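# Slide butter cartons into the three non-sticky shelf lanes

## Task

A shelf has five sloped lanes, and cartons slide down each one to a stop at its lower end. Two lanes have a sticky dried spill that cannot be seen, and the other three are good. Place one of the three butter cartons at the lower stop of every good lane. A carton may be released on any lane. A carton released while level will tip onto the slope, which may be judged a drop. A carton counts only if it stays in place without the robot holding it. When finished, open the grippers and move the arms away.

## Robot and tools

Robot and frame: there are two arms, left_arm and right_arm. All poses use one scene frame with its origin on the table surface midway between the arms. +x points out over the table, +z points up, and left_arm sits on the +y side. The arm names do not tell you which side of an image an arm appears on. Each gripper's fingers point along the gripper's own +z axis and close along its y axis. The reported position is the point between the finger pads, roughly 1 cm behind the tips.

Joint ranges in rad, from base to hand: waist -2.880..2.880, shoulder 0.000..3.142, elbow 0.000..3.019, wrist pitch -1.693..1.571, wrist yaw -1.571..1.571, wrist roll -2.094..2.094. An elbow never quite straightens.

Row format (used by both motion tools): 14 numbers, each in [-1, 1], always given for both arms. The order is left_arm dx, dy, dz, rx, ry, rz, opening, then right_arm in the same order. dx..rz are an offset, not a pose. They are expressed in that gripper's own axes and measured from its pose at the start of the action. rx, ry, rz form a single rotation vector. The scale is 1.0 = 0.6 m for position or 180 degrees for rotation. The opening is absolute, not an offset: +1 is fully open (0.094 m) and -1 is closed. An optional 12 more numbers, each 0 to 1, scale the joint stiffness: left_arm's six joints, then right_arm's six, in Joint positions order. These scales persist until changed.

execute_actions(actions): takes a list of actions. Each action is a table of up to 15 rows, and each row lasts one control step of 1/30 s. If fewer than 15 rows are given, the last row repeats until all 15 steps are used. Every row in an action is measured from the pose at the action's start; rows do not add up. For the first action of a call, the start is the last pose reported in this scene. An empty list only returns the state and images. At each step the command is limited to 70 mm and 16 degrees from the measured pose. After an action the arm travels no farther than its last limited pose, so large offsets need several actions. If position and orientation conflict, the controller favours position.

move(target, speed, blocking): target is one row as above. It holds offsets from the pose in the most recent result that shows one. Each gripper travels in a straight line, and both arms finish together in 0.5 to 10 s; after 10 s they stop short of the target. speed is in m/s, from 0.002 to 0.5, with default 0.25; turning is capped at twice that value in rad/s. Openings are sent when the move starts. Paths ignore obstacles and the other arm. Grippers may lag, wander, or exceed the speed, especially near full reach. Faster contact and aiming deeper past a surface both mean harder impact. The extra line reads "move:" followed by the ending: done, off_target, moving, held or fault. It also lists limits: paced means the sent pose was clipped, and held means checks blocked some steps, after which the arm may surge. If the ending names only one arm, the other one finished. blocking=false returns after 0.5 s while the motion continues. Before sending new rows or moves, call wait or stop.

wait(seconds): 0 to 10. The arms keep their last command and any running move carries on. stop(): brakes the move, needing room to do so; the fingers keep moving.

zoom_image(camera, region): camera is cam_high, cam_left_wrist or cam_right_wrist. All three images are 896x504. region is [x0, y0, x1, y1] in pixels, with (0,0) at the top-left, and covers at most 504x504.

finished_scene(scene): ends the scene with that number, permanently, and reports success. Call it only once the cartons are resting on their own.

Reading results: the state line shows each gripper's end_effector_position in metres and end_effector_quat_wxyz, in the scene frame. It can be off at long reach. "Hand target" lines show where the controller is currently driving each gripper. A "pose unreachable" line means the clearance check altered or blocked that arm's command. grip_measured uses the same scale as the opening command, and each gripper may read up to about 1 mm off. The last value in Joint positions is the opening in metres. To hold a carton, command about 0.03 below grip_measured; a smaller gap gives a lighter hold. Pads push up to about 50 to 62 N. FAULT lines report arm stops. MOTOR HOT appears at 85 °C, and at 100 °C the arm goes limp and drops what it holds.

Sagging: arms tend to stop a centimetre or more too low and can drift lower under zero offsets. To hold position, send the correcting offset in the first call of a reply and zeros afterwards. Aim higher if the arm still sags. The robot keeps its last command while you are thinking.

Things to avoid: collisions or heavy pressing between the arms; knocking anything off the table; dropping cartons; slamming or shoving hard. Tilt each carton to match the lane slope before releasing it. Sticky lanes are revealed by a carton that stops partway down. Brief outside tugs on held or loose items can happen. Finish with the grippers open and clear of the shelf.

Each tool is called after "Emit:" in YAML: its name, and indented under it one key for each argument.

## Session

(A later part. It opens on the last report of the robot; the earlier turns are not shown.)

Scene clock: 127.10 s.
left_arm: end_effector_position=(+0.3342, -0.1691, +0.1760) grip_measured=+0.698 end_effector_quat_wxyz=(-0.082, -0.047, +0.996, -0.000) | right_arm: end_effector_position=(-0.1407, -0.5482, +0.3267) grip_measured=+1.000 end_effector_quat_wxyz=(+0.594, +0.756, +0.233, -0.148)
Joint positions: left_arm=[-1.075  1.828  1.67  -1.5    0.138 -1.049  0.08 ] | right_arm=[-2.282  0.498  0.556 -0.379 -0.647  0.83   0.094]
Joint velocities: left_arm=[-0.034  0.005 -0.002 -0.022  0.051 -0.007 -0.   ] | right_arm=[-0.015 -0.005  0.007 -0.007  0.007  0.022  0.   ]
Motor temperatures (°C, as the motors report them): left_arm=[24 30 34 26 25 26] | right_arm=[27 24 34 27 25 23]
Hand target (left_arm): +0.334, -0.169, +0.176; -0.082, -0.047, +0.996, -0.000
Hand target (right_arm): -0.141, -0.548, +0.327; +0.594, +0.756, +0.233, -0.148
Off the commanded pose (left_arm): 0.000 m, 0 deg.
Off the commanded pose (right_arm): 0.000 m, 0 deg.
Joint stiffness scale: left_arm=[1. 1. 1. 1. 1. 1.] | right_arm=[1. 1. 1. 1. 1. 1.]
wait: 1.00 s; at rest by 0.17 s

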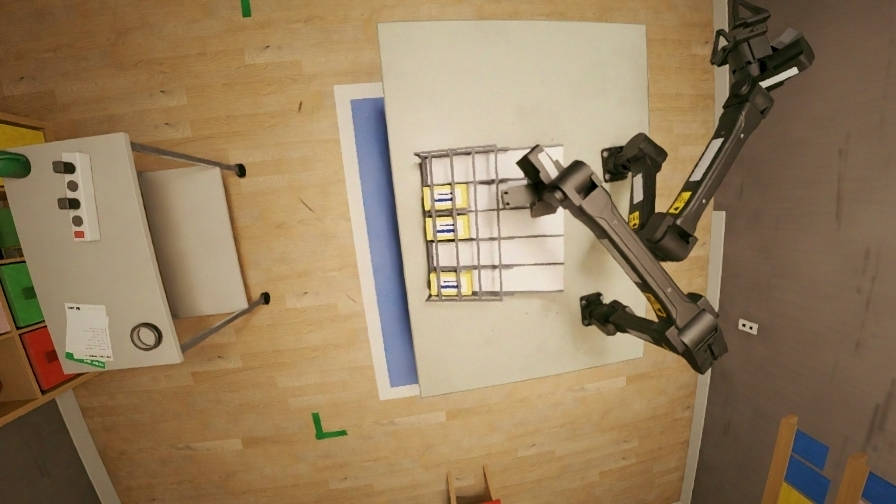

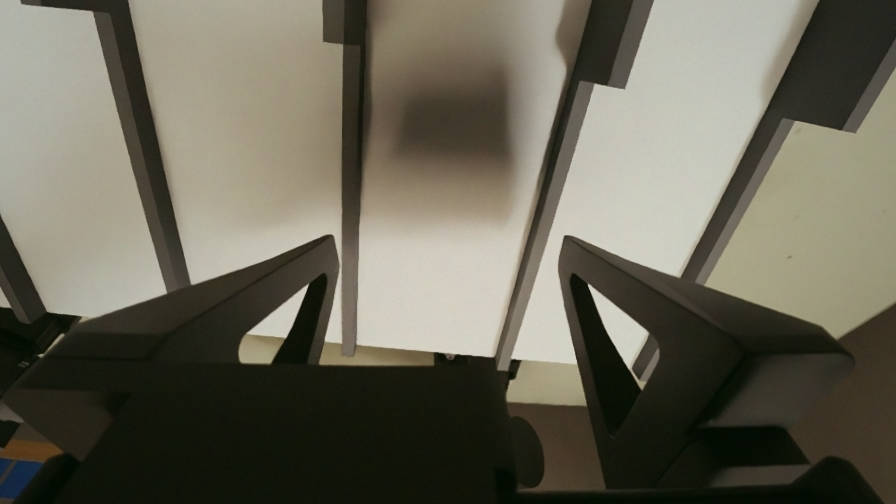

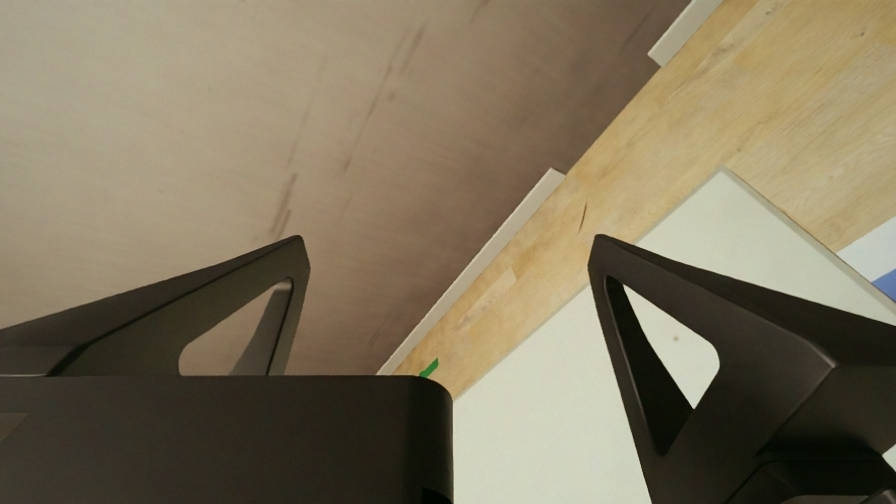

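Emit:
move:
  target: [0.03,0,-0.1,0,0,0,1,0,0,0,0,0,0,1]
  speed: 0.15

Emit:
finished_scene:
  scene: 2

Scene clock: 129.97 s.
left_arm: end_effector_position=(+0.3278, -0.1604, +0.2268) grip_measured=+1.000 end_effector_quat_wxyz=(-0.085, -0.047, +0.995, +0.006) | right_arm: end_effector_position=(-0.1407, -0.5482, +0.3267) grip_measured=+1.000 end_effector_quat_wxyz=(+0.594, +0.756, +0.233, -0.148)
Joint positions: left_arm=[-1.075  1.795  1.756 -1.633  0.138 -1.049  0.094] | right_arm=[-2.282  0.498  0.556 -0.379 -0.647  0.83   0.094]
Joint velocities: left_arm=[-0.005 -0.005 -0.002 -0.007  0.022  0.022  0.   ] | right_arm=[-0.015 -0.015 -0.007  0.007 -0.037 -0.051  0.   ]
Motor temperatures (°C, as the motors report them): left_arm=[24 30 34 26 25 26] | right_arm=[27 24 34 27 25 23]
Hand target (left_arm): +0.326, -0.170, +0.238; -0.082, -0.047, +0.996, -0.001
Hand target (right_arm): -0.141, -0.548, +0.327; +0.594, +0.756, +0.233, -0.148
Off the commanded pose (left_arm): 0.015 m, 1 deg.
Off the commanded pose (right_arm): 0.000 m, 0 deg.
Joint stiffness scale: left_arm=[1. 1. 1. 1. 1. 1.] | right_arm=[1. 1. 1. 1. 1. 1.]
move: off_target (left_arm)

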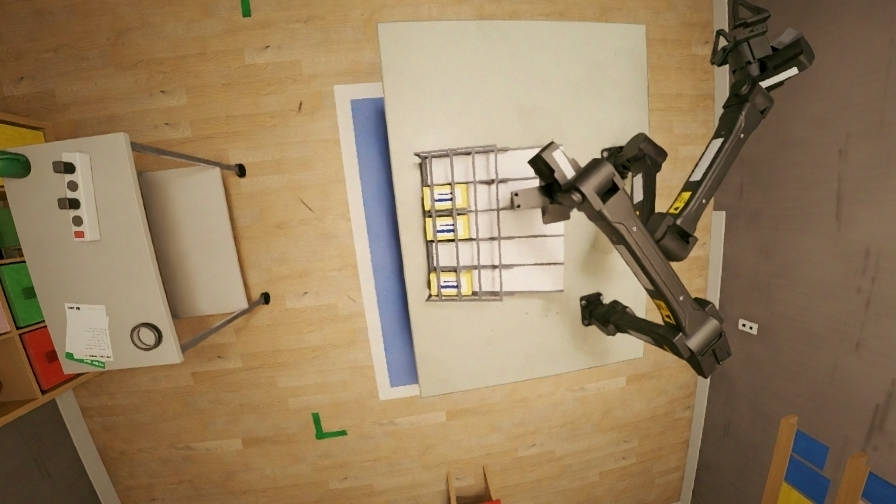

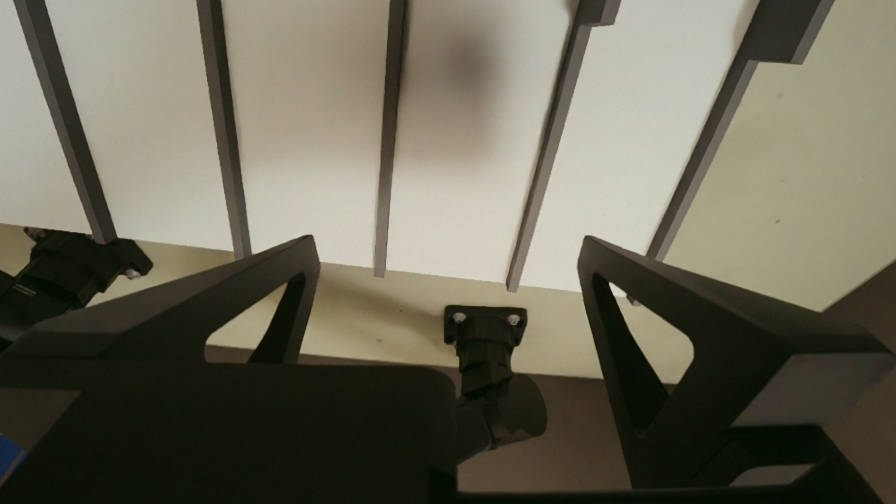

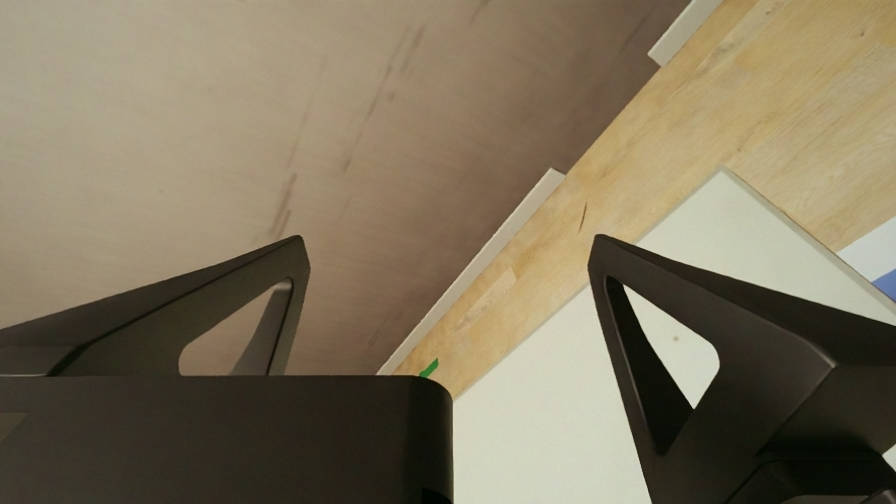

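The scene is finished: the task was done.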